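# Load two glove boxes from cart into wall dispenser

## Task

Take the two new boxes of gloves off the cart and put them into the empty slots of the wall-mounted glove dispenser. The cart and the pedal bin may be moved. When finished, release the boxes and back away. The robot must not tip over or be left leaning, or the task fails.

## Robot and tools

ROBOT. A Hello Robot Stretch 4 in a physics simulator. It has one arm: an omni-wheel base, a lift that slides up a mast, an arm that telescopes forward, a three-joint wrist and a two-finger gripper. It stands about 1.6 m tall, and the base rim lies within 0.23 m of the base origin. Loose objects may occasionally be nudged by something.

FRAMES. Base frame: origin on the floor below the base centre, x ahead, y to the left, z up. hand_pose is reported in this frame for a point between the fingers, 0.015 m back from the tips; with all wrist joints at 0 its axes match the base frame. The printed hand position may be slightly wrong. The odometry frame is where the base frame was when the scene began; base_odometry comes from wheel rotation only, so slipping shows up as travel, and heading runs -3.142 to 3.142, positive to the left.

execute_actions. Argument "actions": a list holding one action or nothing (empty list just reports state and images). Argument "cameras": names from head_camera, head_left_camera, head_right_camera, wrist_camera, all; omitted, null or ["all"] returns all, [] returns none; an unknown name rejects the call. An action contains "base", "joints" or both, plus optional "pace" and "contact_limits"; or only "end_of_arm". Its motions begin together and may finish at different moments.
- "base": exactly one relative offset from where the base last reported itself. {"translate_m": d} drives straight, metres, forward positive, -2 to 2. {"strafe_m": d} slides sideways, metres, left positive, -2 to 2. {"rotate_rad": d} spins in place, radians, counter-clockwise positive, -3.2 to 3.2.
- "joints": absolute targets, keyed by name: lift_m 0 to 1.2 (m); arm_m 0 to 0.55 (m extension); wrist_yaw_rad -1.134 to 4.276 (0 ahead, positive leftward, 3.14 folded back, above 3.4 the arm may block); wrist_pitch_rad -1.117 to 4.259 (0 level, 1.57 pointing down); wrist_roll_rad -1.117 to 4.259 (0 fingers level, positive turns clockwise seen from behind); gripper_m 0 to 0.08 (finger gap). Done tolerances: ±0.004 for lift and arm, ±0.02 yaw and roll, ±0.05 pitch, ±0.002 gripper. Joint targets past their range are clipped and the result says so; any other bad value or unknown key rejects the call and nothing moves.
- "pace": "slow", "default", "fast" or "max"; base speed 0.1/0.3/0.4/0.6 m/s and turning 1/2/3/4 rad/s. With the lift above 0.2 these drop, to 0.3 m/s and 1 rad/s at lift 1.2.
- "contact_limits": only {"arm_m": v}, 0 (gentlest) to 0.75 (firmest), default 0.5: how hard the arm may push before stopping.
- {"end_of_arm": "enable_torque"}: re-powers wrist or gripper motors that shut off; they then hold position.
A joint or base left out of an action may still be driving to an earlier target without its status showing it. If a result reports a stop, the remaining execute_actions, wait and finished_scene calls in that same reply are skipped.

wait: "seconds" 0 to 10; nothing new is commanded, returns state and images. zoom_image: "camera" plus "region" [x0, y0, x1, y1] in image pixels from the top-left corner, at most 504x504, on that camera's latest full image. finished_scene: "scene" is the number of the current scene; it ends it for good after the last command is held, and the goal must still be met then.

CAMERAS. head_camera (420x560) sits at the mast top looking forward and down; turn the base to look elsewhere. head_left_camera and head_right_camera (420x672 fisheyes) look further down and show the base and arm. wrist_camera (616x392) looks along the fingers, tips near the bottom.

RESULTS. base_status and joint_status tell how each motion ended: "done" (for the base, wheels turned the full amount even if slipping); "off_target" (stopped short, may still push); "contact_stop_at_<key>" (met something; that part goes slack, a slack lift may sag under load and slack wheels may roll); "limit_stop_at_<name>" (built-in limit); "time_out"; "torque_fault" (wrist or gripper motor went limp, needs enable_torque). After these the old target is dropped. "limit_stop_at_tilt" means a lean over 6 degrees: lift, arm and wheels go slack and ignore commands until it eases. "limit_stop_at_own_body" is self-collision, likely when the gripper tips up (pitch below -0.2) while rolled (roll below -0.4 or above 4); move away from the body. on_its_own lists what you didn't command; its "held at" is the target held, not the position. lidar_m: 12 distances in metres for 30-degree sectors, first straight ahead then counter-clockwise (4th left, 7th behind, 10th right); "-" is nothing seen or closer than 0.25 m; it sees from about 0.15 m up, misses glass, thin legs and much behind. wrist_depth_mm: 7x7 grid of median depths, 100 to 2000 mm, row by row from top left. turned_by_wheels vs turned_by_imu differing by over about 0.1 rad suggests a bump or slip; heading error is roughly their difference. base_tilt in degrees (forward, right positive) has a fixed offset up to about 1.5. motor_effort is percent of maximum with the action's peak in brackets; wheel efforts positive turn the base right; a load in a level gripper pushes wrist_pitch effort away from 0.

GRIPPING. Command gripper_m smaller than the object; after contact the gripper only closes slightly further. While squeezing, the reading stays above the command and effort leaves 0; "off_target" after closing means something is held (a light or thin grip can still say "done"). Effort held beyond about 50 trips a torque_fault and may drop the object.

AVOID. Driving or turning with over 1 kg held and arm_m above 0.2, especially at fast paces; strong steady pushes or pulls, mainly with the lift high or high contact limits; pressing the gripper into things with base or arm moves (wrist fault); drops, slams and hard hits. To unfold at the start, send lift_m 0.4 with wrist_yaw_rad 0 together. Shorter total robot motion is better.

Each tool is called after "Emit:" in YAML: its name, and indented under it one key for each argument.

## Session

Emit:
execute_actions:
  actions: []

Scene clock: 0.00 s.
base_odometry: x=+0.000 y=+0.000 heading=+0.000 (m, m, rad; odometry frame)
turned_by_wheels: +0.000 (rad since the last result)
turned_by_imu: +0.000 (rad since the last result)
base_tilt: forward=+0.1 right=+0.0 (deg)
lidar_m: 2.20 1.83 2.55 2.22 2.24 1.79 0.90 0.90 1.07 2.12 2.07 2.47
base_status: not commanded
joint_positions: lift_m=+0.213 arm_m=-0.001 wrist_yaw_rad=+3.057 wrist_pitch_rad=+0.001 wrist_roll_rad=+0.018 gripper_m=+0.040
joint_status: not commanded
motor_effort: lift_m=+20 arm_m=-1 wrist_yaw_rad=-1 wrist_pitch_rad=-9 wrist_roll_rad=-2 gripper_m=+0 wheel_0=+0 wheel_1=-1 wheel_2=+0 (%)
hand_pose: x=-0.0345 y=+0.1052 z=+0.3910 quat_wxyz=(+0.043, +0.000, +0.009, +0.999) (m; base frame)
wrist_depth_mm: 148 150 1430 1863 1983 - - / - 149 1078 1756 1921 - - / - 126 202 1808 1983 - - / 108 146 242 1808 1863 - - / 145 991 1098 1808 1983 - - / 946 1008 1078 1464 1808 1921 1756 / 976 1025 111 1118 135 1182 1118
pictures: head_camera, head_left_camera, head_right_camera, wrist_camera
Images, in order (width x height): head_camera 420x560, head_left_camera 420x672, head_right_camera 420x672, wrist_camera 616x392.

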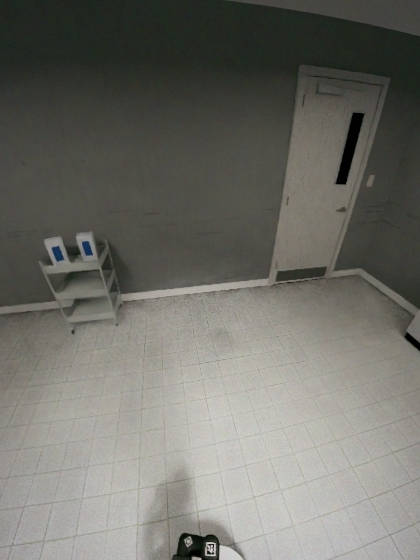

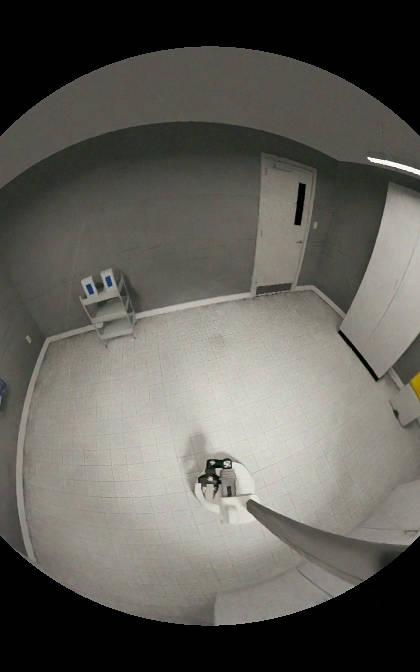

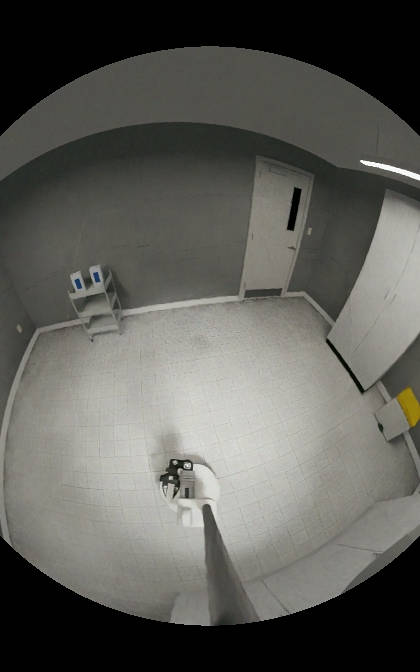

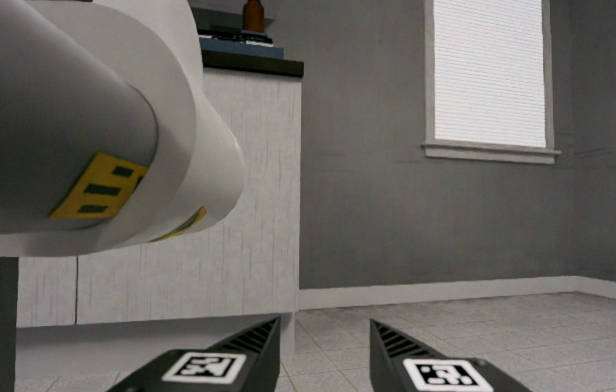

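Emit:
execute_actions:
  actions:
    - {"base":{"rotate_rad":1.4},"joints":{"lift_m":0.7,"wrist_yaw_rad":0,"gripper_m":0.08}}

Scene clock: 7.90 s.
base_odometry: x=+0.000 y=+0.000 heading=+1.400 (m, m, rad; odometry frame)
turned_by_wheels: +1.400 (rad since the last result)
turned_by_imu: +1.371 (rad since the last result)
base_tilt: forward=+0.1 right=+0.2 (deg)
lidar_m: 2.22 2.20 1.92 0.93 0.92 1.00 1.49 2.06 2.20 2.22 1.84 1.88
base_status: done
joint_positions: lift_m=+0.700 arm_m=-0.001 wrist_yaw_rad=+0.001 wrist_pitch_rad=+0.001 wrist_roll_rad=+0.018 gripper_m=+0.080
joint_status: all done
motor_effort: lift_m=+23(24) arm_m=-1(1) wrist_yaw_rad=-3(8) wrist_pitch_rad=-9(9) wrist_roll_rad=+0(1) gripper_m=+2(1) wheel_0=-1(9) wheel_1=-2(8) wheel_2=-1(9) (%)
hand_pose: x=+0.3827 y=-0.0873 z=+0.8777 quat_wxyz=(+1.000, +0.009, +0.001, +0.000) (m; base frame)
wrist_depth_mm: 1756 1921 - - - - - / 1808 1921 - - - - - / 1808 1983 - - - - - / 1756 1921 - - - - - / 1708 1983 - - - - - / 1756 1863 - - - - - / 1756 110 140 - - 124 1921
pictures: head_camera, head_left_camera, head_right_camera, wrist_camera
Images, in order (width x height): head_camera 420x560, head_left_camera 420x672, head_right_camera 420x672, wrist_camera 616x392.

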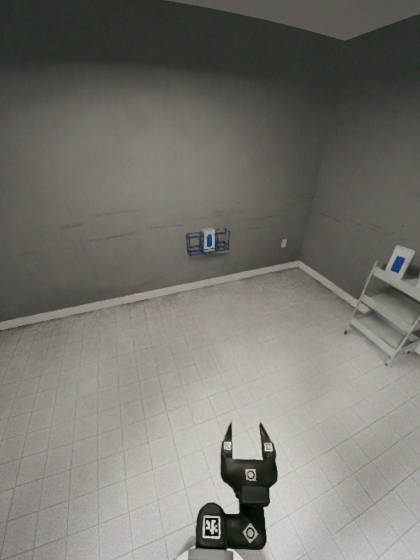

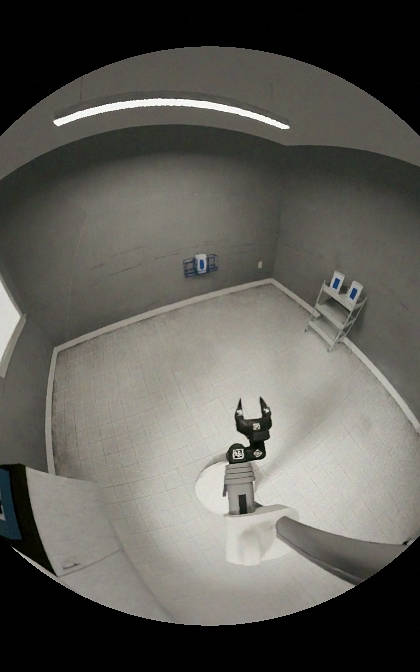

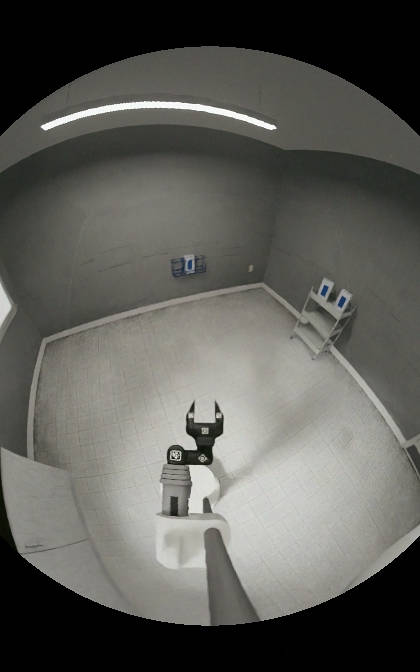

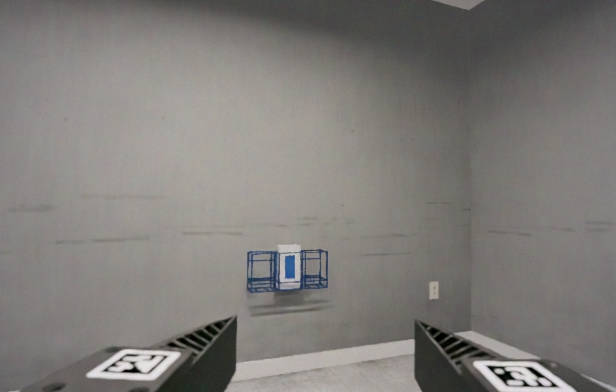

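Emit:
execute_actions:
  actions:
    - {"base":{"rotate_rad":-1.2},"joints":{"lift_m":0.85}}
  cameras: []

Emit:
execute_actions:
  actions:
    - {"base":{"strafe_m":0.8},"pace":"fast"}
  cameras: []

Emit:
execute_actions:
  actions:
    - {"base":{"translate_m":0.8},"pace":"fast"}

Scene clock: 19.43 s.
base_odometry: x=+0.000 y=+0.000 heading=+0.201 (m, m, rad; odometry frame)
turned_by_wheels: -1.199 (rad since the last result)
turned_by_imu: -1.175 (rad since the last result)
base_tilt: forward=+0.0 right=+0.0 (deg)
lidar_m: 2.17 1.82 2.24 2.20 2.27 0.95 0.90 0.90 1.25 2.07 2.12 2.33
base_status: done
joint_positions: lift_m=+0.850 arm_m=-0.001 wrist_yaw_rad=+0.000 wrist_pitch_rad=+0.001 wrist_roll_rad=+0.018 gripper_m=+0.080
joint_status: all done
motor_effort: lift_m=+23(23) arm_m=-1(1) wrist_yaw_rad=+0(3) wrist_pitch_rad=-9(9) wrist_roll_rad=-2(0) gripper_m=+3(2) wheel_0=+3(7) wheel_1=+5(8) wheel_2=+2(5) (%)
hand_pose: x=+0.3827 y=-0.0874 z=+1.0277 quat_wxyz=(+1.000, +0.009, +0.001, +0.000) (m; base frame)
wrist_depth_mm: - - - - - - - / - - - - - - - / - - - - - - - / - - - 1983 - - - / - 1983 1983 - - - 1983 / - 1756 - 1983 1983 1921 1921 / - 110 141 1983 1983 124 1983
pictures: none
No camera images: the call's "cameras" was empty. Leave "cameras" out to get every camera's image.

Scene clock: 22.73 s.
base_odometry: x=-0.159 y=+0.784 heading=+0.201 (m, m, rad; odometry frame)
turned_by_wheels: +0.000 (rad since the last result)
turned_by_imu: +0.002 (rad since the last result)
base_tilt: forward=+0.1 right=+0.0 (deg)
lidar_m: 1.73 2.08 1.45 1.41 1.47 1.62 1.56 1.05 1.31 2.85 2.93 2.28
base_status: done
joint_positions: lift_m=+0.850 arm_m=-0.001 wrist_yaw_rad=+0.000 wrist_pitch_rad=+0.001 wrist_roll_rad=+0.018 gripper_m=+0.080
joint_status: not commanded
motor_effort: lift_m=+22(23) arm_m=-1(1) wrist_yaw_rad=-1(1) wrist_pitch_rad=-9(9) wrist_roll_rad=-1(2) gripper_m=+2(1) wheel_0=+0(11) wheel_1=+0(14) wheel_2=+0(2) (%)
hand_pose: x=+0.3827 y=-0.0874 z=+1.0277 quat_wxyz=(+1.000, +0.009, +0.001, +0.000) (m; base frame)
wrist_depth_mm: - - - - - - - / - - - - - - - / 1983 1983 - - 1921 - 1983 / 1983 1983 1983 - - - 1983 / - 1921 1983 1921 - 1921 - / - - 1983 1708 1983 1983 1983 / 1983 110 140 1756 - 124 1983
pictures: none
No camera images: the call's "cameras" was empty. Leave "cameras" out to get every camera's image.

Scene clock: 26.20 s.
base_odometry: x=+0.624 y=+0.944 heading=+0.201 (m, m, rad; odometry frame)
turned_by_wheels: +0.000 (rad since the last result)
turned_by_imu: +0.000 (rad since the last result)
base_tilt: forward=+0.0 right=+0.1 (deg)
lidar_m: 0.93 0.95 1.52 1.32 1.48 2.03 1.90 1.80 2.40 2.81 2.04 1.43
base_status: done
joint_positions: lift_m=+0.850 arm_m=-0.001 wrist_yaw_rad=+0.000 wrist_pitch_rad=+0.001 wrist_roll_rad=+0.018 gripper_m=+0.080
joint_status: not commanded
motor_effort: lift_m=+22(22) arm_m=-1(1) wrist_yaw_rad=-2(0) wrist_pitch_rad=-9(9) wrist_roll_rad=-2(2) gripper_m=+2(3) wheel_0=+1(7) wheel_1=+5(10) wheel_2=-1(13) (%)
hand_pose: x=+0.3827 y=-0.0874 z=+1.0277 quat_wxyz=(+1.000, +0.009, +0.001, +0.000) (m; base frame)
wrist_depth_mm: 1229 1229 1205 1205 1205 1205 1205 / 1205 1205 1160 1205 1182 1229 1182 / 1229 1205 1205 1160 1182 1182 1160 / 1182 1182 1160 1182 1205 1160 1182 / 1205 1205 1182 1182 1205 1182 1160 / 1182 1182 904 917 1160 1160 1118 / 1182 110 140 878 1182 124 1160
pictures: head_camera, head_left_camera, head_right_camera, wrist_camera
Images, in order (width x height): head_camera 420x560, head_left_camera 420x672, head_right_camera 420x672, wrist_camera 616x392.

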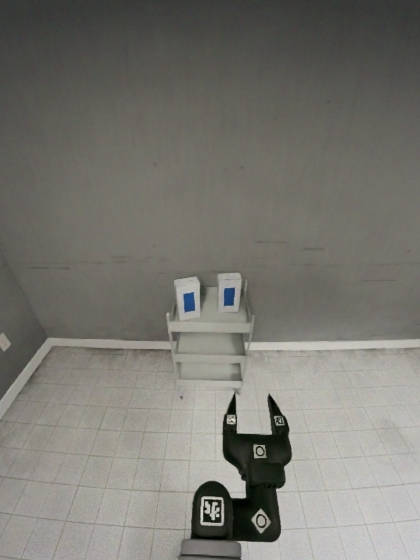

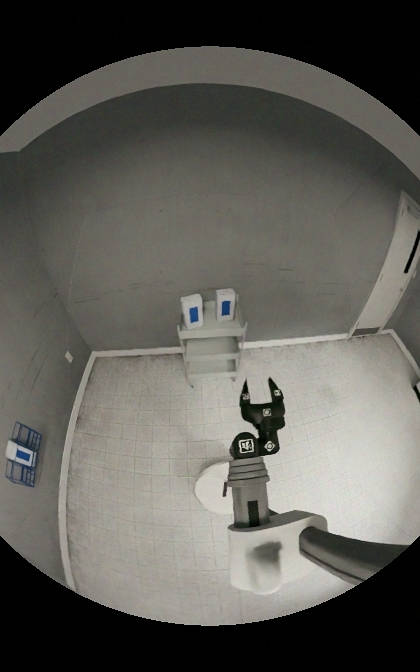

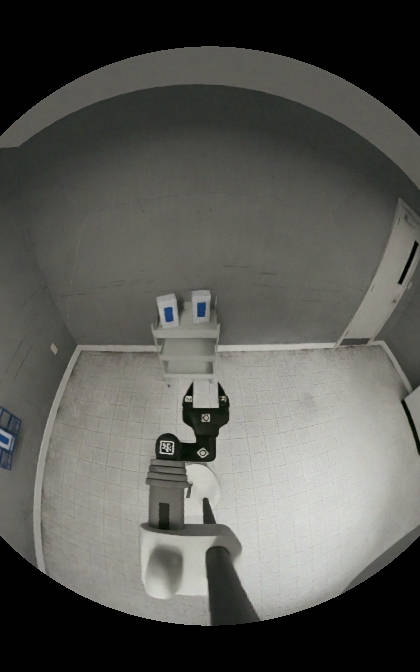

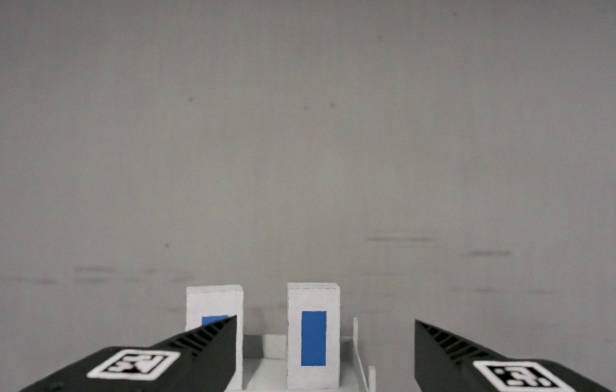

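Emit:
execute_actions:
  actions:
    - {"base":{"translate_m":0.5},"joints":{"lift_m":1.15,"wrist_pitch_rad":1.57,"wrist_roll_rad":1.57,"arm_m":0.4}}

Scene clock: 34.33 s.
base_odometry: x=+1.114 y=+1.043 heading=+0.201 (m, m, rad; odometry frame)
turned_by_wheels: +0.001 (rad since the last result)
turned_by_imu: +0.000 (rad since the last result)
base_tilt: forward=+0.3 right=+0.0 (deg)
lidar_m: 0.44 0.46 1.21 1.42 1.41 2.03 2.30 2.32 2.93 2.82 1.31 0.47
base_status: done
joint_positions: lift_m=+1.150 arm_m=+0.399 wrist_yaw_rad=+0.000 wrist_pitch_rad=+1.570 wrist_roll_rad=+1.570 gripper_m=+0.080
joint_status: all done
motor_effort: lift_m=+22(22) arm_m=+7(7) wrist_yaw_rad=+0(1) wrist_pitch_rad=+1(8) wrist_roll_rad=-1(5) gripper_m=+1(3) wheel_0=+1(9) wheel_1=+4(9) wheel_2=+1(11) (%)
hand_pose: x=+0.5700 y=-0.0874 z=+1.1154 quat_wxyz=(+0.501, +0.500, +0.500, -0.499) (m; base frame)
wrist_depth_mm: 430 640 1205 1336 1308 1281 1281 / 427 634 1160 1308 1281 1255 1281 / 430 634 1182 1281 1255 1255 1255 / 427 634 621 615 1255 1229 1229 / 430 634 370 603 597 1025 1042 / 427 627 366 603 597 1042 1025 / 427 110 141 597 597 124 1229
pictures: head_camera, head_left_camera, head_right_camera, wrist_camera
Images, in order (width x height): head_camera 420x560, head_left_camera 420x672, head_right_camera 420x672, wrist_camera 616x392.

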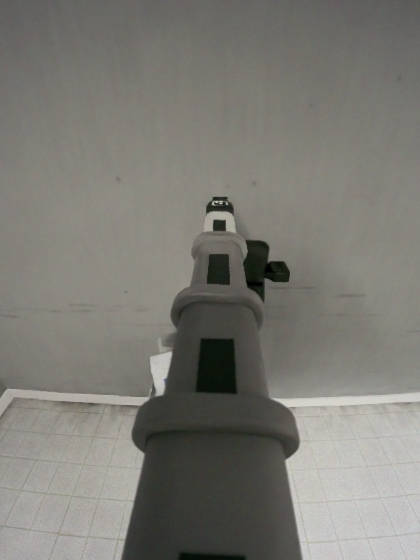

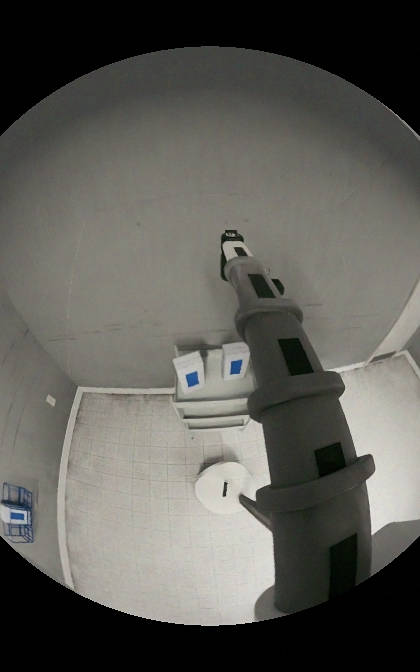

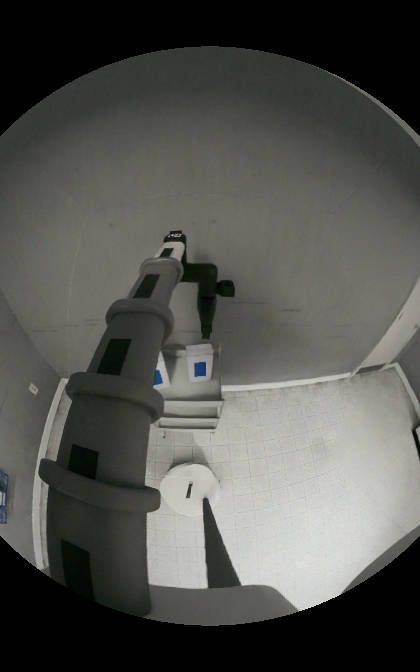

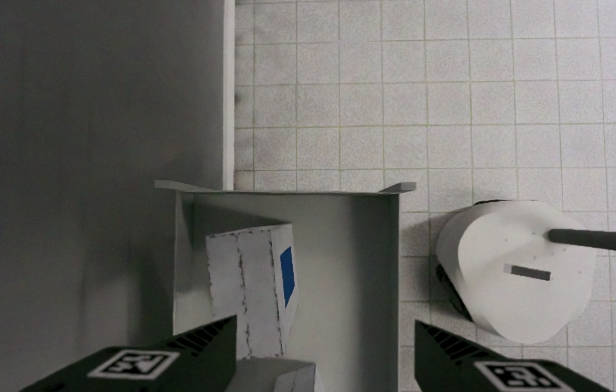

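Emit:
execute_actions:
  actions:
    - {"base":{"strafe_m":0.035},"joints":{"lift_m":1.0,"wrist_roll_rad":1.5,"arm_m":0.474}}
  cameras: ["wrist_camera","head_right_camera"]

Scene clock: 46.53 s.
base_odometry: x=+1.107 y=+1.078 heading=+0.201 (m, m, rad; odometry frame)
turned_by_wheels: +0.000 (rad since the last result)
turned_by_imu: +0.000 (rad since the last result)
base_tilt: forward=-0.1 right=+0.0 (deg)
lidar_m: 0.44 0.45 1.22 1.37 1.37 1.98 2.29 2.33 2.99 2.86 1.30 0.48
base_status: done
joint_positions: lift_m=+1.000 arm_m=+0.473 wrist_yaw_rad=+0.000 wrist_pitch_rad=+1.570 wrist_roll_rad=+1.500 gripper_m=+0.080
joint_status: all done
motor_effort: lift_m=+18(22) arm_m=+7(7) wrist_yaw_rad=+0(0) wrist_pitch_rad=-1(0) wrist_roll_rad=-2(0) gripper_m=+1(1) wheel_0=+0(9) wheel_1=-1(13) wheel_2=+0(1) (%)
hand_pose: x=+0.6439 y=-0.0874 z=+0.9658 quat_wxyz=(+0.518, +0.482, +0.517, -0.482) (m; base frame)
wrist_depth_mm: 315 452 798 1160 1138 1138 1098 / 317 459 820 1138 1138 1118 1118 / 320 469 640 1160 1138 1138 1118 / 327 477 462 216 452 449 1098 / 327 488 455 215 445 445 891 / 334 496 455 212 442 436 854 / 334 110 141 211 211 124 866
pictures: head_right_camera, wrist_camera
Images, in order (width x height): head_right_camera 420x672, wrist_camera 616x392.

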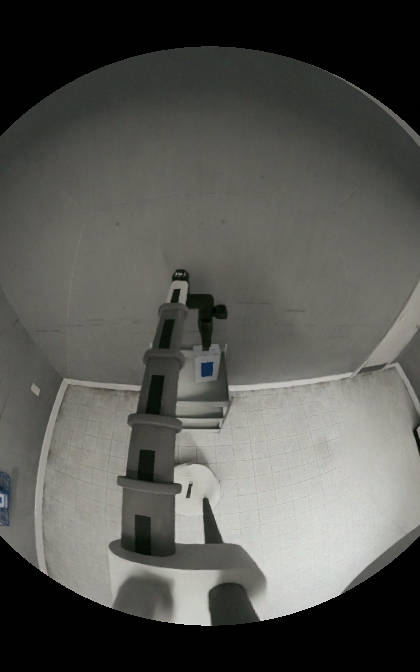

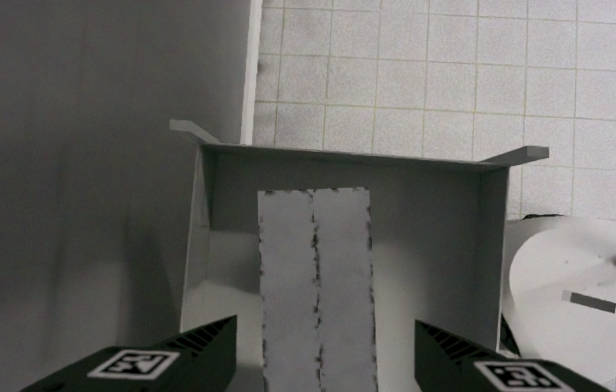

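Emit:
execute_actions:
  actions:
    - {"joints":{"lift_m":0.915,"wrist_roll_rad":1.46,"arm_m":0.476}}
  cameras: ["wrist_camera","head_right_camera"]

Scene clock: 52.13 s.
base_odometry: x=+1.107 y=+1.078 heading=+0.201 (m, m, rad; odometry frame)
turned_by_wheels: +0.000 (rad since the last result)
turned_by_imu: +0.000 (rad since the last result)
base_tilt: forward=+0.0 right=+0.0 (deg)
lidar_m: 0.43 0.47 1.22 1.39 1.39 1.98 2.30 2.32 2.98 2.85 1.26 0.47
base_status: not commanded
joint_positions: lift_m=+0.915 arm_m=+0.475 wrist_yaw_rad=+0.000 wrist_pitch_rad=+1.570 wrist_roll_rad=+1.460 gripper_m=+0.080
joint_status: all done
motor_effort: lift_m=+17(18) arm_m=+7(7) wrist_yaw_rad=+0(1) wrist_pitch_rad=+0(1) wrist_roll_rad=-2(4) gripper_m=+2(2) wheel_0=+0(0) wheel_1=+0(0) wheel_2=+0(0) (%)
hand_pose: x=+0.6459 y=-0.0874 z=+0.8807 quat_wxyz=(+0.527, +0.472, +0.527, -0.471) (m; base frame)
wrist_depth_mm: 304 427 750 1060 1060 1060 1042 / 307 399 778 1078 1025 1042 1008 / 314 436 373 370 1025 1025 1008 / 322 439 375 130 129 364 683 / 325 427 364 129 129 364 559 / 334 433 158 128 128 357 788 / 338 110 129 128 127 125 788
pictures: head_right_camera, wrist_camera
Images, in order (width x height): head_right_camera 420x672, wrist_camera 616x392.

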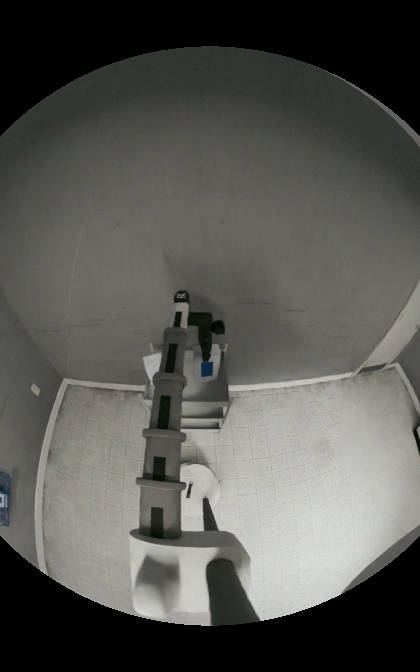

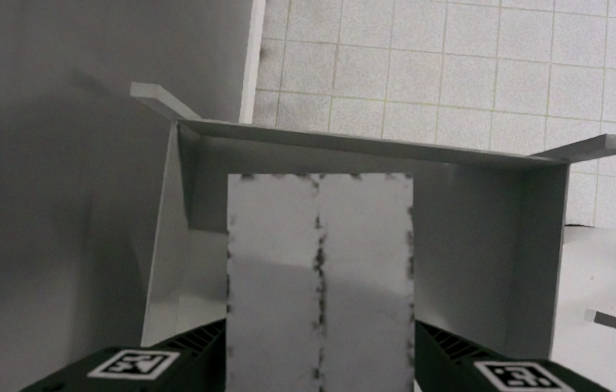

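Emit:
execute_actions:
  actions:
    - {"joints":{"gripper_m":0.03}}
  cameras: []

Emit:
execute_actions:
  actions:
    - {"joints":{"lift_m":1.05}}
  cameras: ["wrist_camera","head_right_camera"]

Scene clock: 57.50 s.
base_odometry: x=+1.107 y=+1.078 heading=+0.201 (m, m, rad; odometry frame)
turned_by_wheels: +0.000 (rad since the last result)
turned_by_imu: +0.000 (rad since the last result)
base_tilt: forward=+0.0 right=+0.1 (deg)
lidar_m: 0.44 0.46 1.21 1.36 1.40 1.99 2.31 2.32 2.97 2.86 1.28 0.47
base_status: not commanded
joint_positions: lift_m=+0.915 arm_m=+0.475 wrist_yaw_rad=+0.000 wrist_pitch_rad=+1.570 wrist_roll_rad=+1.460 gripper_m=+0.060
joint_status: gripper_m off_target (ended at +0.060, target +0.030)
on_its_own: gripper_m is held at +0.056, not at your +0.030, by its contact guard: the fingers met something
motor_effort: lift_m=+18(18) arm_m=+6(7) wrist_yaw_rad=+0(1) wrist_pitch_rad=+0(1) wrist_roll_rad=-2(3) gripper_m=-32(32) wheel_0=+0(0) wheel_1=+0(0) wheel_2=+0(0) (%)
hand_pose: x=+0.6460 y=-0.0874 z=+0.8807 quat_wxyz=(+0.527, +0.472, +0.527, -0.471) (m; base frame)
wrist_depth_mm: 303 427 741 1060 1060 1060 1042 / 306 413 778 1060 1042 1025 1025 / 312 430 375 373 1042 1008 1008 / 320 439 373 131 130 362 676 / 327 427 364 129 129 359 559 / 332 433 370 129 127 359 798 / 340 329 128 128 126 135 778
pictures: none
No camera images: the call's "cameras" was empty. Leave "cameras" out to get every camera's image.

Scene clock: 59.13 s.
base_odometry: x=+1.107 y=+1.078 heading=+0.201 (m, m, rad; odometry frame)
turned_by_wheels: +0.000 (rad since the last result)
turned_by_imu: +0.000 (rad since the last result)
base_tilt: forward=+0.0 right=+0.0 (deg)
lidar_m: 0.43 0.46 1.19 1.40 1.38 2.00 2.29 2.31 3.00 2.85 1.27 0.48
base_status: not commanded
joint_positions: lift_m=+1.050 arm_m=+0.475 wrist_yaw_rad=+0.000 wrist_pitch_rad=+1.570 wrist_roll_rad=+1.460 gripper_m=+0.060
joint_status: all done
on_its_own: gripper_m is held at +0.056, not at your +0.030, by its contact guard: the fingers met something
motor_effort: lift_m=+25(27) arm_m=+7(7) wrist_yaw_rad=+0(1) wrist_pitch_rad=+0(2) wrist_roll_rad=-1(3) gripper_m=-33(31) wheel_0=+0(0) wheel_1=+0(1) wheel_2=+0(0) (%)
hand_pose: x=+0.6460 y=-0.0874 z=+1.0151 quat_wxyz=(+0.527, +0.472, +0.527, -0.471) (m; base frame)
wrist_depth_mm: 303 433 750 1182 1182 1160 1182 / 307 445 788 1205 1182 1160 1160 / 315 459 668 1182 1205 1160 1160 / 320 466 512 132 130 500 1160 / 327 488 500 130 129 496 931 / 334 500 439 130 128 917 904 / 343 418 128 128 127 136 917
pictures: head_right_camera, wrist_camera
Images, in order (width x height): head_right_camera 420x672, wrist_camera 616x392.

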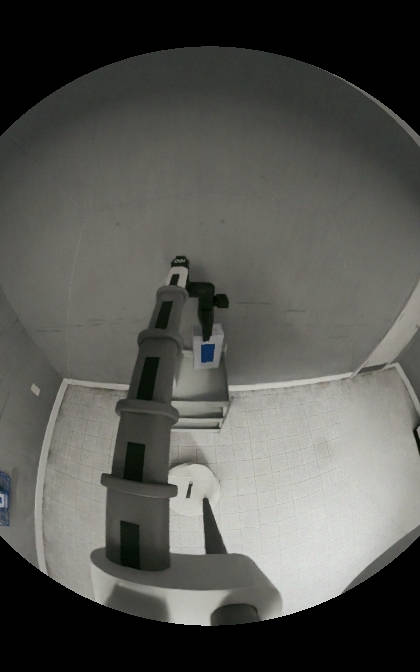

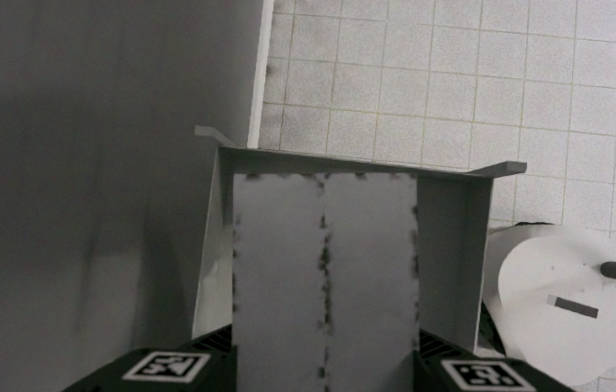

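Emit:
execute_actions:
  actions:
    - {"base":{"translate_m":-0.5},"joints":{"arm_m":0.15,"wrist_roll_rad":1.57}}
  cameras: []

Emit:
execute_actions:
  actions:
    - {"base":{"rotate_rad":1.59},"pace":"slow"}
  cameras: []

Emit:
execute_actions:
  actions:
    - {"base":{"translate_m":0.75}}

Scene clock: 69.77 s.
base_odometry: x=+0.617 y=+0.978 heading=+0.201 (m, m, rad; odometry frame)
turned_by_wheels: +0.000 (rad since the last result)
turned_by_imu: +0.000 (rad since the last result)
base_tilt: forward=+0.1 right=+0.2 (deg)
lidar_m: 0.28 1.41 1.47 1.29 1.44 1.98 2.09 1.80 2.42 2.83 2.01 0.29
base_status: done
joint_positions: lift_m=+1.050 arm_m=+0.151 wrist_yaw_rad=+0.000 wrist_pitch_rad=+1.570 wrist_roll_rad=+1.570 gripper_m=+0.060
joint_status: all done
on_its_own: gripper_m is held at +0.056, not at your +0.030, by its contact guard: the fingers met something
motor_effort: lift_m=+24(25) arm_m=-6(7) wrist_yaw_rad=+0(1) wrist_pitch_rad=-1(3) wrist_roll_rad=-1(1) gripper_m=-31(31) wheel_0=-2(7) wheel_1=-4(10) wheel_2=+0(12) (%)
hand_pose: x=+0.3221 y=-0.0874 z=+1.0152 quat_wxyz=(+0.500, +0.500, +0.500, -0.500) (m; base frame)
wrist_depth_mm: 1229 1229 1229 1205 1205 1182 1182 / 1205 1255 1205 1205 1182 1205 1160 / 1229 1182 1205 1205 1205 1182 1160 / 1078 1205 1205 131 131 1160 1160 / 1060 1205 1160 131 130 931 1138 / 1060 1182 1205 129 128 946 1138 / 1182 1160 128 128 127 135 1118
pictures: none
No camera images: the call's "cameras" was empty. Leave "cameras" out to get every camera's image.

Scene clock: 72.63 s.
base_odometry: x=+0.617 y=+0.978 heading=+1.790 (m, m, rad; odometry frame)
turned_by_wheels: +1.589 (rad since the last result)
turned_by_imu: +1.557 (rad since the last result)
base_tilt: forward=+0.1 right=+0.1 (deg)
lidar_m: 0.26 1.45 1.97 1.95 1.82 2.47 2.87 1.99 1.44 0.92 1.42 0.29
base_status: done
joint_positions: lift_m=+1.050 arm_m=+0.151 wrist_yaw_rad=+0.000 wrist_pitch_rad=+1.570 wrist_roll_rad=+1.570 gripper_m=+0.060
joint_status: not commanded
on_its_own: gripper_m is held at +0.056, not at your +0.030, by its contact guard: the fingers met something
motor_effort: lift_m=+24(24) arm_m=-6(6) wrist_yaw_rad=-1(1) wrist_pitch_rad=+0(2) wrist_roll_rad=-1(1) gripper_m=-31(32) wheel_0=-2(7) wheel_1=-4(9) wheel_2=-3(6) (%)
hand_pose: x=+0.3222 y=-0.0874 z=+1.0152 quat_wxyz=(+0.500, +0.500, +0.500, -0.500) (m; base frame)
wrist_depth_mm: 1255 1255 1229 1229 1205 1182 1160 / 1229 1229 1205 1205 1205 1160 1160 / 1229 1182 1205 1182 1182 1160 1160 / 1229 1205 1182 132 131 1138 1160 / 1205 1205 1182 131 129 946 1138 / 1229 1205 1160 129 129 946 1118 / 1205 1160 129 128 127 135 1118
pictures: none
No camera images: the call's "cameras" was empty. Leave "cameras" out to get every camera's image.

Scene clock: 76.60 s.
base_odometry: x=+0.454 y=+1.710 heading=+1.791 (m, m, rad; odometry frame)
turned_by_wheels: +0.001 (rad since the last result)
turned_by_imu: +0.000 (rad since the last result)
base_tilt: forward=+0.1 right=+0.0 (deg)
lidar_m: 0.27 0.59 0.93 2.35 2.17 2.50 3.83 1.34 1.06 1.34 0.96 0.28
base_status: done
joint_positions: lift_m=+1.050 arm_m=+0.151 wrist_yaw_rad=+0.000 wrist_pitch_rad=+1.570 wrist_roll_rad=+1.570 gripper_m=+0.060
joint_status: not commanded
on_its_own: gripper_m is held at +0.056, not at your +0.030, by its contact guard: the fingers met something
motor_effort: lift_m=+24(24) arm_m=-6(6) wrist_yaw_rad=-1(0) wrist_pitch_rad=+0(0) wrist_roll_rad=-1(0) gripper_m=-30(31) wheel_0=+2(7) wheel_1=+4(10) wheel_2=+0(13) (%)
hand_pose: x=+0.3222 y=-0.0874 z=+1.0152 quat_wxyz=(+0.500, +0.500, +0.500, -0.500) (m; base frame)
wrist_depth_mm: 452 683 1205 1182 1205 1182 1160 / 459 668 1182 1205 1205 1160 1160 / 462 676 1182 1205 1205 1182 1160 / 459 627 1025 132 131 1160 1138 / 459 597 1025 130 130 931 1118 / 436 539 917 129 128 960 1118 / 433 430 128 128 127 135 1118
pictures: head_camera, head_left_camera, head_right_camera, wrist_camera
Images, in order (width x height): head_camera 420x560, head_left_camera 420x672, head_right_camera 420x672, wrist_camera 616x392.

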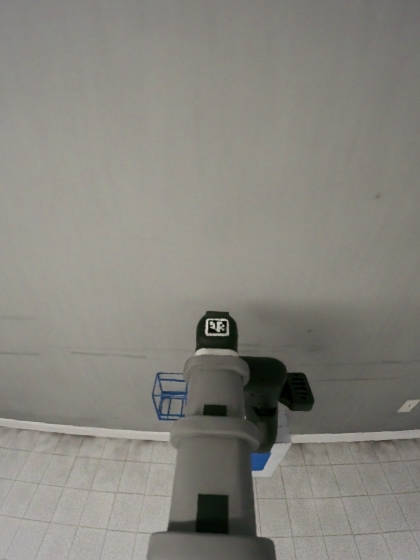

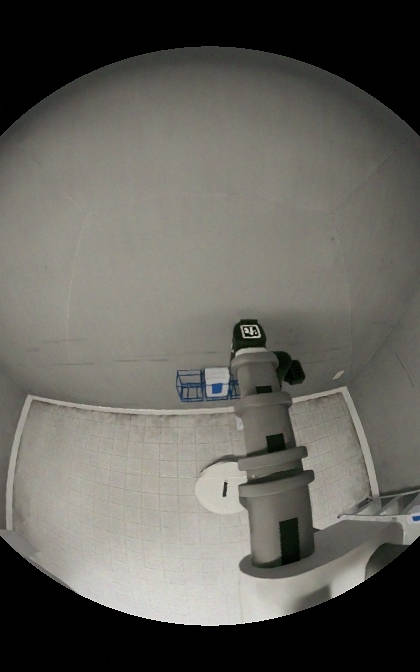

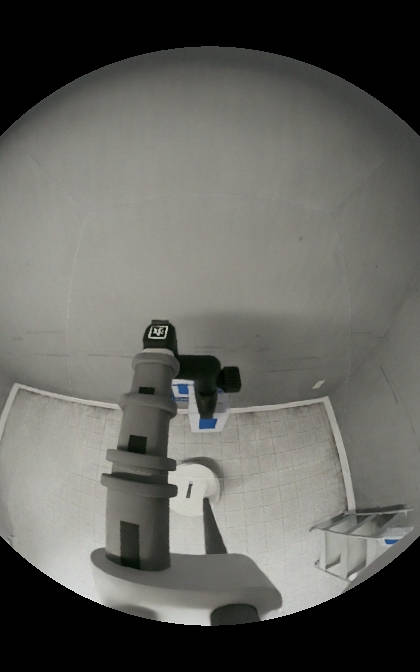

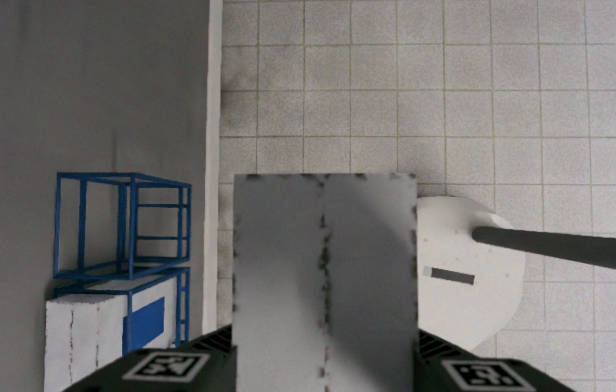

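Emit:
execute_actions:
  actions:
    - {"base":{"strafe_m":-0.015},"joints":{"arm_m":0.41},"contact_limits":{"arm_m":0.2}}
  cameras: ["wrist_camera","head_right_camera"]

Scene clock: 86.37 s.
base_odometry: x=+0.468 y=+1.713 heading=+1.791 (m, m, rad; odometry frame)
turned_by_wheels: +0.000 (rad since the last result)
turned_by_imu: +0.000 (rad since the last result)
base_tilt: forward=+0.0 right=+0.1 (deg)
lidar_m: 0.53 0.56 0.89 2.37 2.15 2.50 3.82 1.33 1.06 1.34 0.95 0.55
base_status: done
joint_positions: lift_m=+1.050 arm_m=+0.409 wrist_yaw_rad=+0.000 wrist_pitch_rad=+1.570 wrist_roll_rad=+1.570 gripper_m=+0.060
joint_status: all done
on_its_own: gripper_m is held at +0.056, not at your +0.030, by its contact guard: the fingers met something
motor_effort: lift_m=+24(24) arm_m=+7(7) wrist_yaw_rad=-1(0) wrist_pitch_rad=+1(2) wrist_roll_rad=-3(2) gripper_m=-32(32) wheel_0=+2(10) wheel_1=-4(8) wheel_2=+0(2) (%)
contact_limits: arm_m 0.2
hand_pose: x=+0.5800 y=-0.0874 z=+1.0152 quat_wxyz=(+0.501, +0.500, +0.500, -0.499) (m; base frame)
wrist_depth_mm: 123 180 332 1182 1160 1182 1182 / 123 181 332 1205 1182 1160 1182 / 123 181 336 1160 1182 1182 1160 / 124 182 271 131 131 1160 1138 / 124 182 272 130 129 946 931 / 124 183 249 129 128 946 917 / 124 151 128 128 127 135 1138
pictures: head_right_camera, wrist_camera
Images, in order (width x height): head_right_camera 420x672, wrist_camera 616x392.

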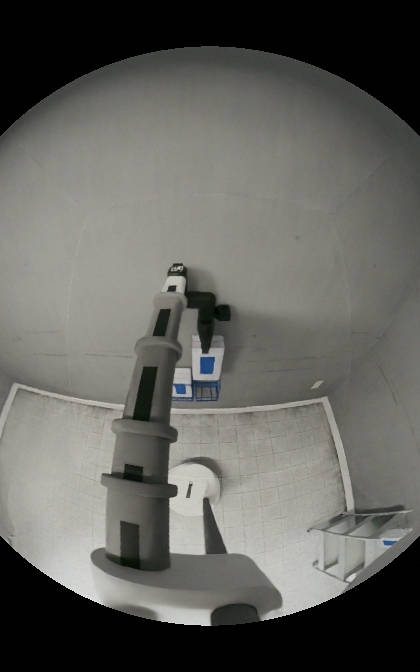

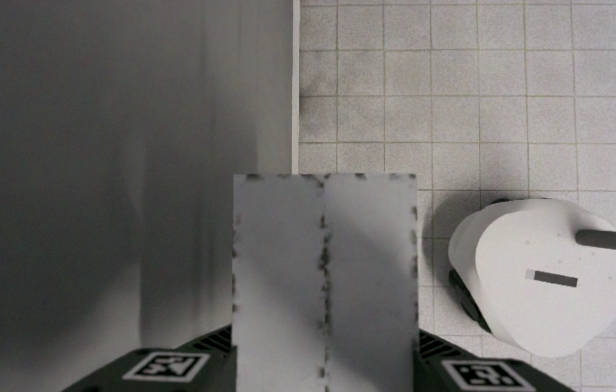

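Emit:
execute_actions:
  actions:
    - {"joints":{"arm_m":0.422,"lift_m":0.975}}
  cameras: ["head_left_camera","head_right_camera"]

Emit:
zoom_image:
  camera: "head_right_camera"
  region: [150,310,270,420]

Emit:
zoom_image:
  camera: "head_left_camera"
  region: [160,310,280,420]

Scene clock: 98.10 s.
base_odometry: x=+0.468 y=+1.713 heading=+1.791 (m, m, rad; odometry frame)
turned_by_wheels: +0.000 (rad since the last result)
turned_by_imu: +0.000 (rad since the last result)
base_tilt: forward=+0.0 right=-0.1 (deg)
lidar_m: 0.54 0.60 0.89 2.35 2.16 2.49 3.82 1.32 1.06 1.32 0.94 0.58
base_status: not commanded
joint_positions: lift_m=+0.975 arm_m=+0.421 wrist_yaw_rad=+0.000 wrist_pitch_rad=+1.570 wrist_roll_rad=+1.570 gripper_m=+0.060
joint_status: all done
on_its_own: gripper_m is held at +0.056, not at your +0.030, by its contact guard: the fingers met something
motor_effort: lift_m=+20(24) arm_m=+6(7) wrist_yaw_rad=+0(2) wrist_pitch_rad=+0(0) wrist_roll_rad=+0(2) gripper_m=-31(32) wheel_0=+2(2) wheel_1=-4(4) wheel_2=+0(0) (%)
hand_pose: x=+0.5919 y=-0.0874 z=+0.9405 quat_wxyz=(+0.500, +0.500, +0.500, -0.500) (m; base frame)
wrist_depth_mm: 113 157 290 1118 1118 1078 1118 / 113 158 293 1098 1118 1098 1078 / 113 158 296 1098 1098 1060 1078 / 113 159 238 132 131 1098 1060 / 114 159 237 131 130 904 854 / 113 159 217 129 128 991 842 / 113 132 128 128 127 135 854
pictures: head_left_camera, head_right_camera
Images, in order (width x height): head_left_camera 420x672, head_right_camera 420x672.

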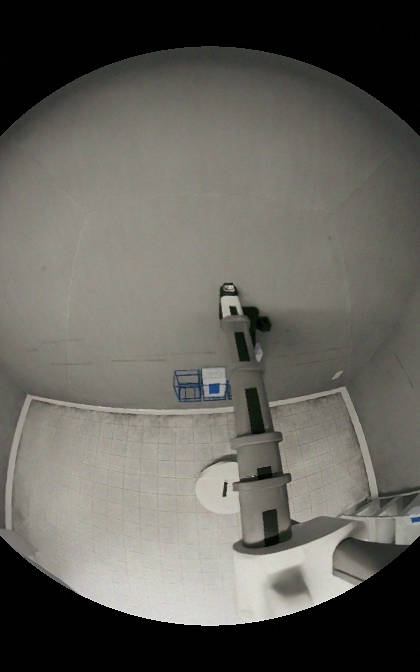

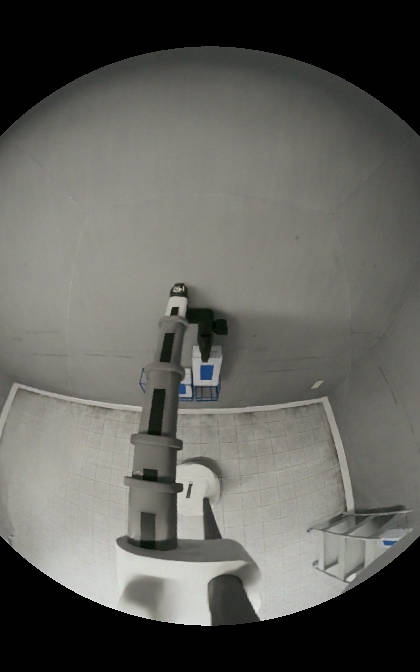

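Region (150, 310, 270, 420) of head_right_camera's 420x672 image, scaled by 4.200, with more detail than that image has; it fills the top 462 rows of this view, and the rest is white.

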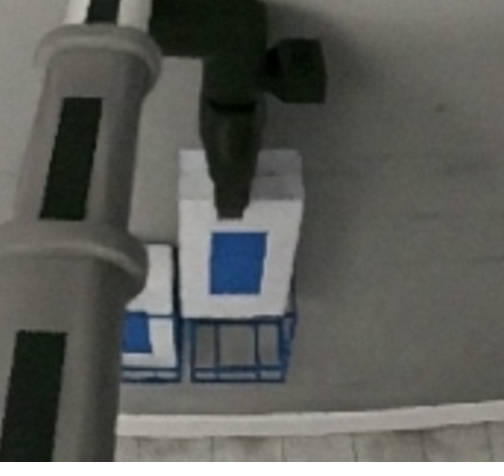

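Region (160, 310, 280, 420) of head_left_camera's 420x672 image, scaled by 4.200, with more detail than that image has; it fills the top 462 rows of this view, and the rest is white.

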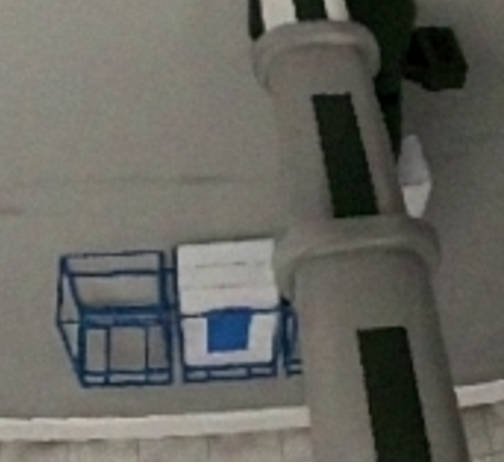

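Emit:
execute_actions:
  actions:
    - {"base":{"strafe_m":-0.007},"joints":{"arm_m":0.428}}
  cameras: []

Emit:
execute_actions:
  actions:
    - {"joints":{"lift_m":0.93},"pace":"slow"}
  cameras: ["head_right_camera"]

Emit:
zoom_image:
  camera: "head_right_camera"
  region: [150,310,270,420]

Scene clock: 107.33 s.
base_odometry: x=+0.475 y=+1.715 heading=+1.790 (m, m, rad; odometry frame)
turned_by_wheels: +0.000 (rad since the last result)
turned_by_imu: -0.001 (rad since the last result)
base_tilt: forward=+0.0 right=+0.0 (deg)
lidar_m: 0.53 0.58 0.93 2.38 2.19 2.53 3.84 1.34 1.07 1.32 0.96 0.57
base_status: done
joint_positions: lift_m=+0.975 arm_m=+0.427 wrist_yaw_rad=+0.000 wrist_pitch_rad=+1.570 wrist_roll_rad=+1.570 gripper_m=+0.060
joint_status: all done
on_its_own: gripper_m is held at +0.056, not at your +0.030, by its contact guard: the fingers met something
motor_effort: lift_m=+20(20) arm_m=+7(7) wrist_yaw_rad=-1(2) wrist_pitch_rad=+0(0) wrist_roll_rad=-2(1) gripper_m=-31(32) wheel_0=-1(10) wheel_1=-4(10) wheel_2=+0(2) (%)
hand_pose: x=+0.5979 y=-0.0874 z=+0.9405 quat_wxyz=(+0.500, +0.500, +0.500, -0.500) (m; base frame)
wrist_depth_mm: 110 146 271 1118 1098 1078 1098 / 110 147 273 1118 1118 1098 1098 / 108 147 273 1118 1098 1098 1078 / 108 147 220 131 130 1078 1098 / 108 148 201 129 129 917 854 / 108 148 201 128 128 960 854 / 105 123 129 128 127 135 842
pictures: none
No camera images: the call's "cameras" was empty. Leave "cameras" out to get every camera's image.

Scene clock: 108.57 s.
base_odometry: x=+0.475 y=+1.715 heading=+1.790 (m, m, rad; odometry frame)
turned_by_wheels: +0.000 (rad since the last result)
turned_by_imu: +0.000 (rad since the last result)
base_tilt: forward=-0.1 right=+0.1 (deg)
lidar_m: 0.54 0.59 0.92 2.38 2.17 2.51 3.85 1.32 1.04 1.33 0.94 0.58
base_status: not commanded
joint_positions: lift_m=+0.931 arm_m=+0.427 wrist_yaw_rad=+0.001 wrist_pitch_rad=+1.567 wrist_roll_rad=+1.570 gripper_m=+0.061
joint_status: all done
on_its_own: gripper_m is held at +0.056, not at your +0.030, by its contact guard: the fingers met something
motor_effort: lift_m=+4(20) arm_m=+5(6) wrist_yaw_rad=-2(4) wrist_pitch_rad=+8(9) wrist_roll_rad=-2(1) gripper_m=-35(34) wheel_0=-1(1) wheel_1=-3(3) wheel_2=+0(0) (%)
hand_pose: x=+0.5988 y=-0.0874 z=+0.8969 quat_wxyz=(+0.501, +0.501, +0.499, -0.499) (m; base frame)
wrist_depth_mm: 107 138 249 991 1078 1060 1042 / 105 139 252 1008 1060 1042 1025 / 105 139 250 1025 1060 1025 1025 / 105 139 187 120 118 1042 1025 / 105 140 187 119 117 991 809 / 105 139 187 118 116 1042 798 / 105 117 118 117 115 135 809
pictures: head_right_camera
Images, in order (width x height): head_right_camera 420x672.

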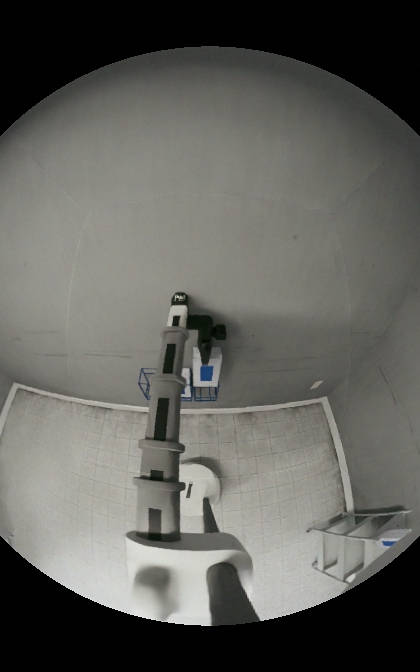

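Region (150, 310, 270, 420) of head_right_camera's 420x672 image, scaled by 4.200, with more detail than that image has; it fills the top 462 rows of this view, and the rest is white.

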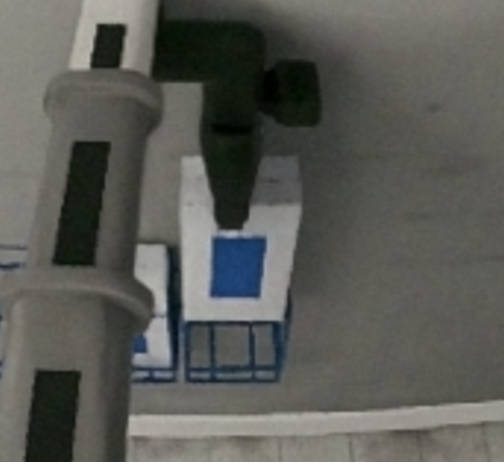

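Emit:
execute_actions:
  actions:
    - {"joints":{"lift_m":0.95}}
  cameras: []

Emit:
execute_actions:
  actions:
    - {"joints":{"arm_m":0.447},"contact_limits":{"arm_m":0.2}}
  cameras: ["head_right_camera","wrist_camera"]

Emit:
zoom_image:
  camera: "head_right_camera"
  region: [150,310,270,420]

Scene clock: 118.67 s.
base_odometry: x=+0.475 y=+1.715 heading=+1.790 (m, m, rad; odometry frame)
turned_by_wheels: +0.000 (rad since the last result)
turned_by_imu: +0.000 (rad since the last result)
base_tilt: forward=+0.1 right=+0.0 (deg)
lidar_m: 0.53 0.58 0.93 2.37 2.19 2.53 3.85 1.33 1.06 1.33 0.96 0.58
base_status: not commanded
joint_positions: lift_m=+0.950 arm_m=+0.427 wrist_yaw_rad=+0.001 wrist_pitch_rad=+1.570 wrist_roll_rad=+1.570 gripper_m=+0.061
joint_status: all done
on_its_own: gripper_m is held at +0.056, not at your +0.030, by its contact guard: the fingers met something
motor_effort: lift_m=+25(25) arm_m=+6(5) wrist_yaw_rad=-2(4) wrist_pitch_rad=+1(12) wrist_roll_rad=-1(2) gripper_m=-33(33) wheel_0=-1(1) wheel_1=-3(3) wheel_2=+0(0) (%)
hand_pose: x=+0.5983 y=-0.0874 z=+0.9151 quat_wxyz=(+0.501, +0.500, +0.500, -0.499) (m; base frame)
wrist_depth_mm: 109 146 270 1078 1078 1078 1078 / 110 146 271 1098 1078 1042 1078 / 110 147 272 1098 1060 1078 1042 / 110 147 199 122 120 1060 1042 / 110 147 201 121 118 904 820 / 110 147 200 119 118 976 831 / 110 122 119 118 116 135 820
pictures: none
No camera images: the call's "cameras" was empty. Leave "cameras" out to get every camera's image.

Scene clock: 119.40 s.
base_odometry: x=+0.475 y=+1.714 heading=+1.790 (m, m, rad; odometry frame)
turned_by_wheels: -0.001 (rad since the last result)
turned_by_imu: +0.003 (rad since the last result)
base_tilt: forward=+0.1 right=+0.1 (deg)
lidar_m: 0.54 0.60 0.92 2.37 2.19 2.53 3.83 1.33 1.07 1.31 0.95 0.58
base_status: not commanded
joint_positions: lift_m=+0.950 arm_m=+0.438 wrist_yaw_rad=-0.009 wrist_pitch_rad=+1.579 wrist_roll_rad=+1.571 gripper_m=+0.061
joint_status: arm_m contact_stop (moved +0.011 of +0.020)
on_its_own: gripper_m is held at +0.056, not at your +0.030, by its contact guard: the fingers met something; arm_m is slack since a contact_stop (your +0.447 is given up); wrist_yaw_rad is at rest, and its effort (+25) is outside its rest range (-13 to +13); wrist_pitch_rad is at rest, and its effort (-26) is outside its rest range (-23 to +23)
motor_effort: lift_m=+21(25) arm_m=+0(18) wrist_yaw_rad=+25(40) wrist_pitch_rad=-26(54) wrist_roll_rad=-5(7) gripper_m=-34(34) wheel_0=-1(2) wheel_1=-2(4) wheel_2=-11(10) (%)
contact_limits: arm_m 0.2
hand_pose: x=+0.6062 y=-0.0874 z=+0.9155 quat_wxyz=(+0.496, +0.500, +0.500, -0.504) (m; base frame)
wrist_depth_mm: 105 138 262 1098 1078 1078 1078 / 105 138 260 1078 1098 1098 1060 / 105 138 259 1098 1060 1060 1060 / 105 138 189 122 120 1060 917 / 105 137 188 121 119 904 842 / 105 137 187 120 118 976 842 / - 113 119 118 116 136 831
pictures: head_right_camera, wrist_camera
Images, in order (width x height): head_right_camera 420x672, wrist_camera 616x392.

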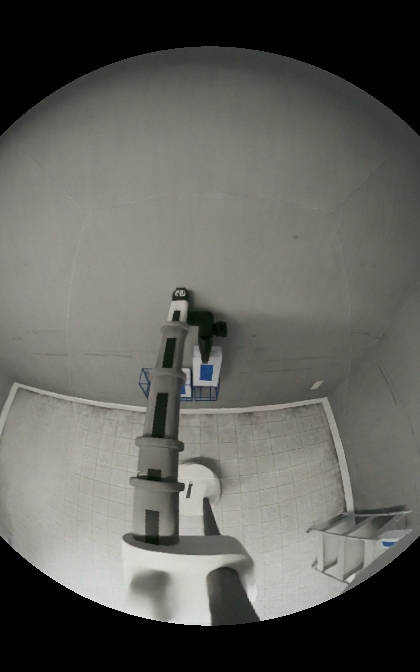

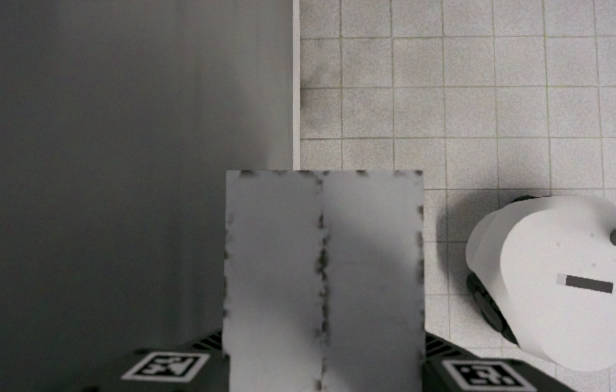

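Region (150, 310, 270, 420) of head_right_camera's 420x672 image, scaled by 4.200, with more detail than that image has; it fills the top 462 rows of this view, and the rest is white.

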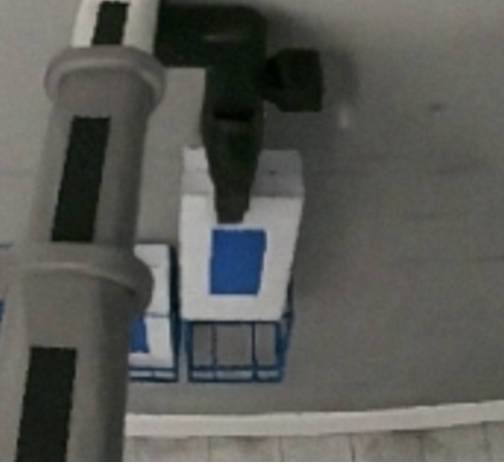

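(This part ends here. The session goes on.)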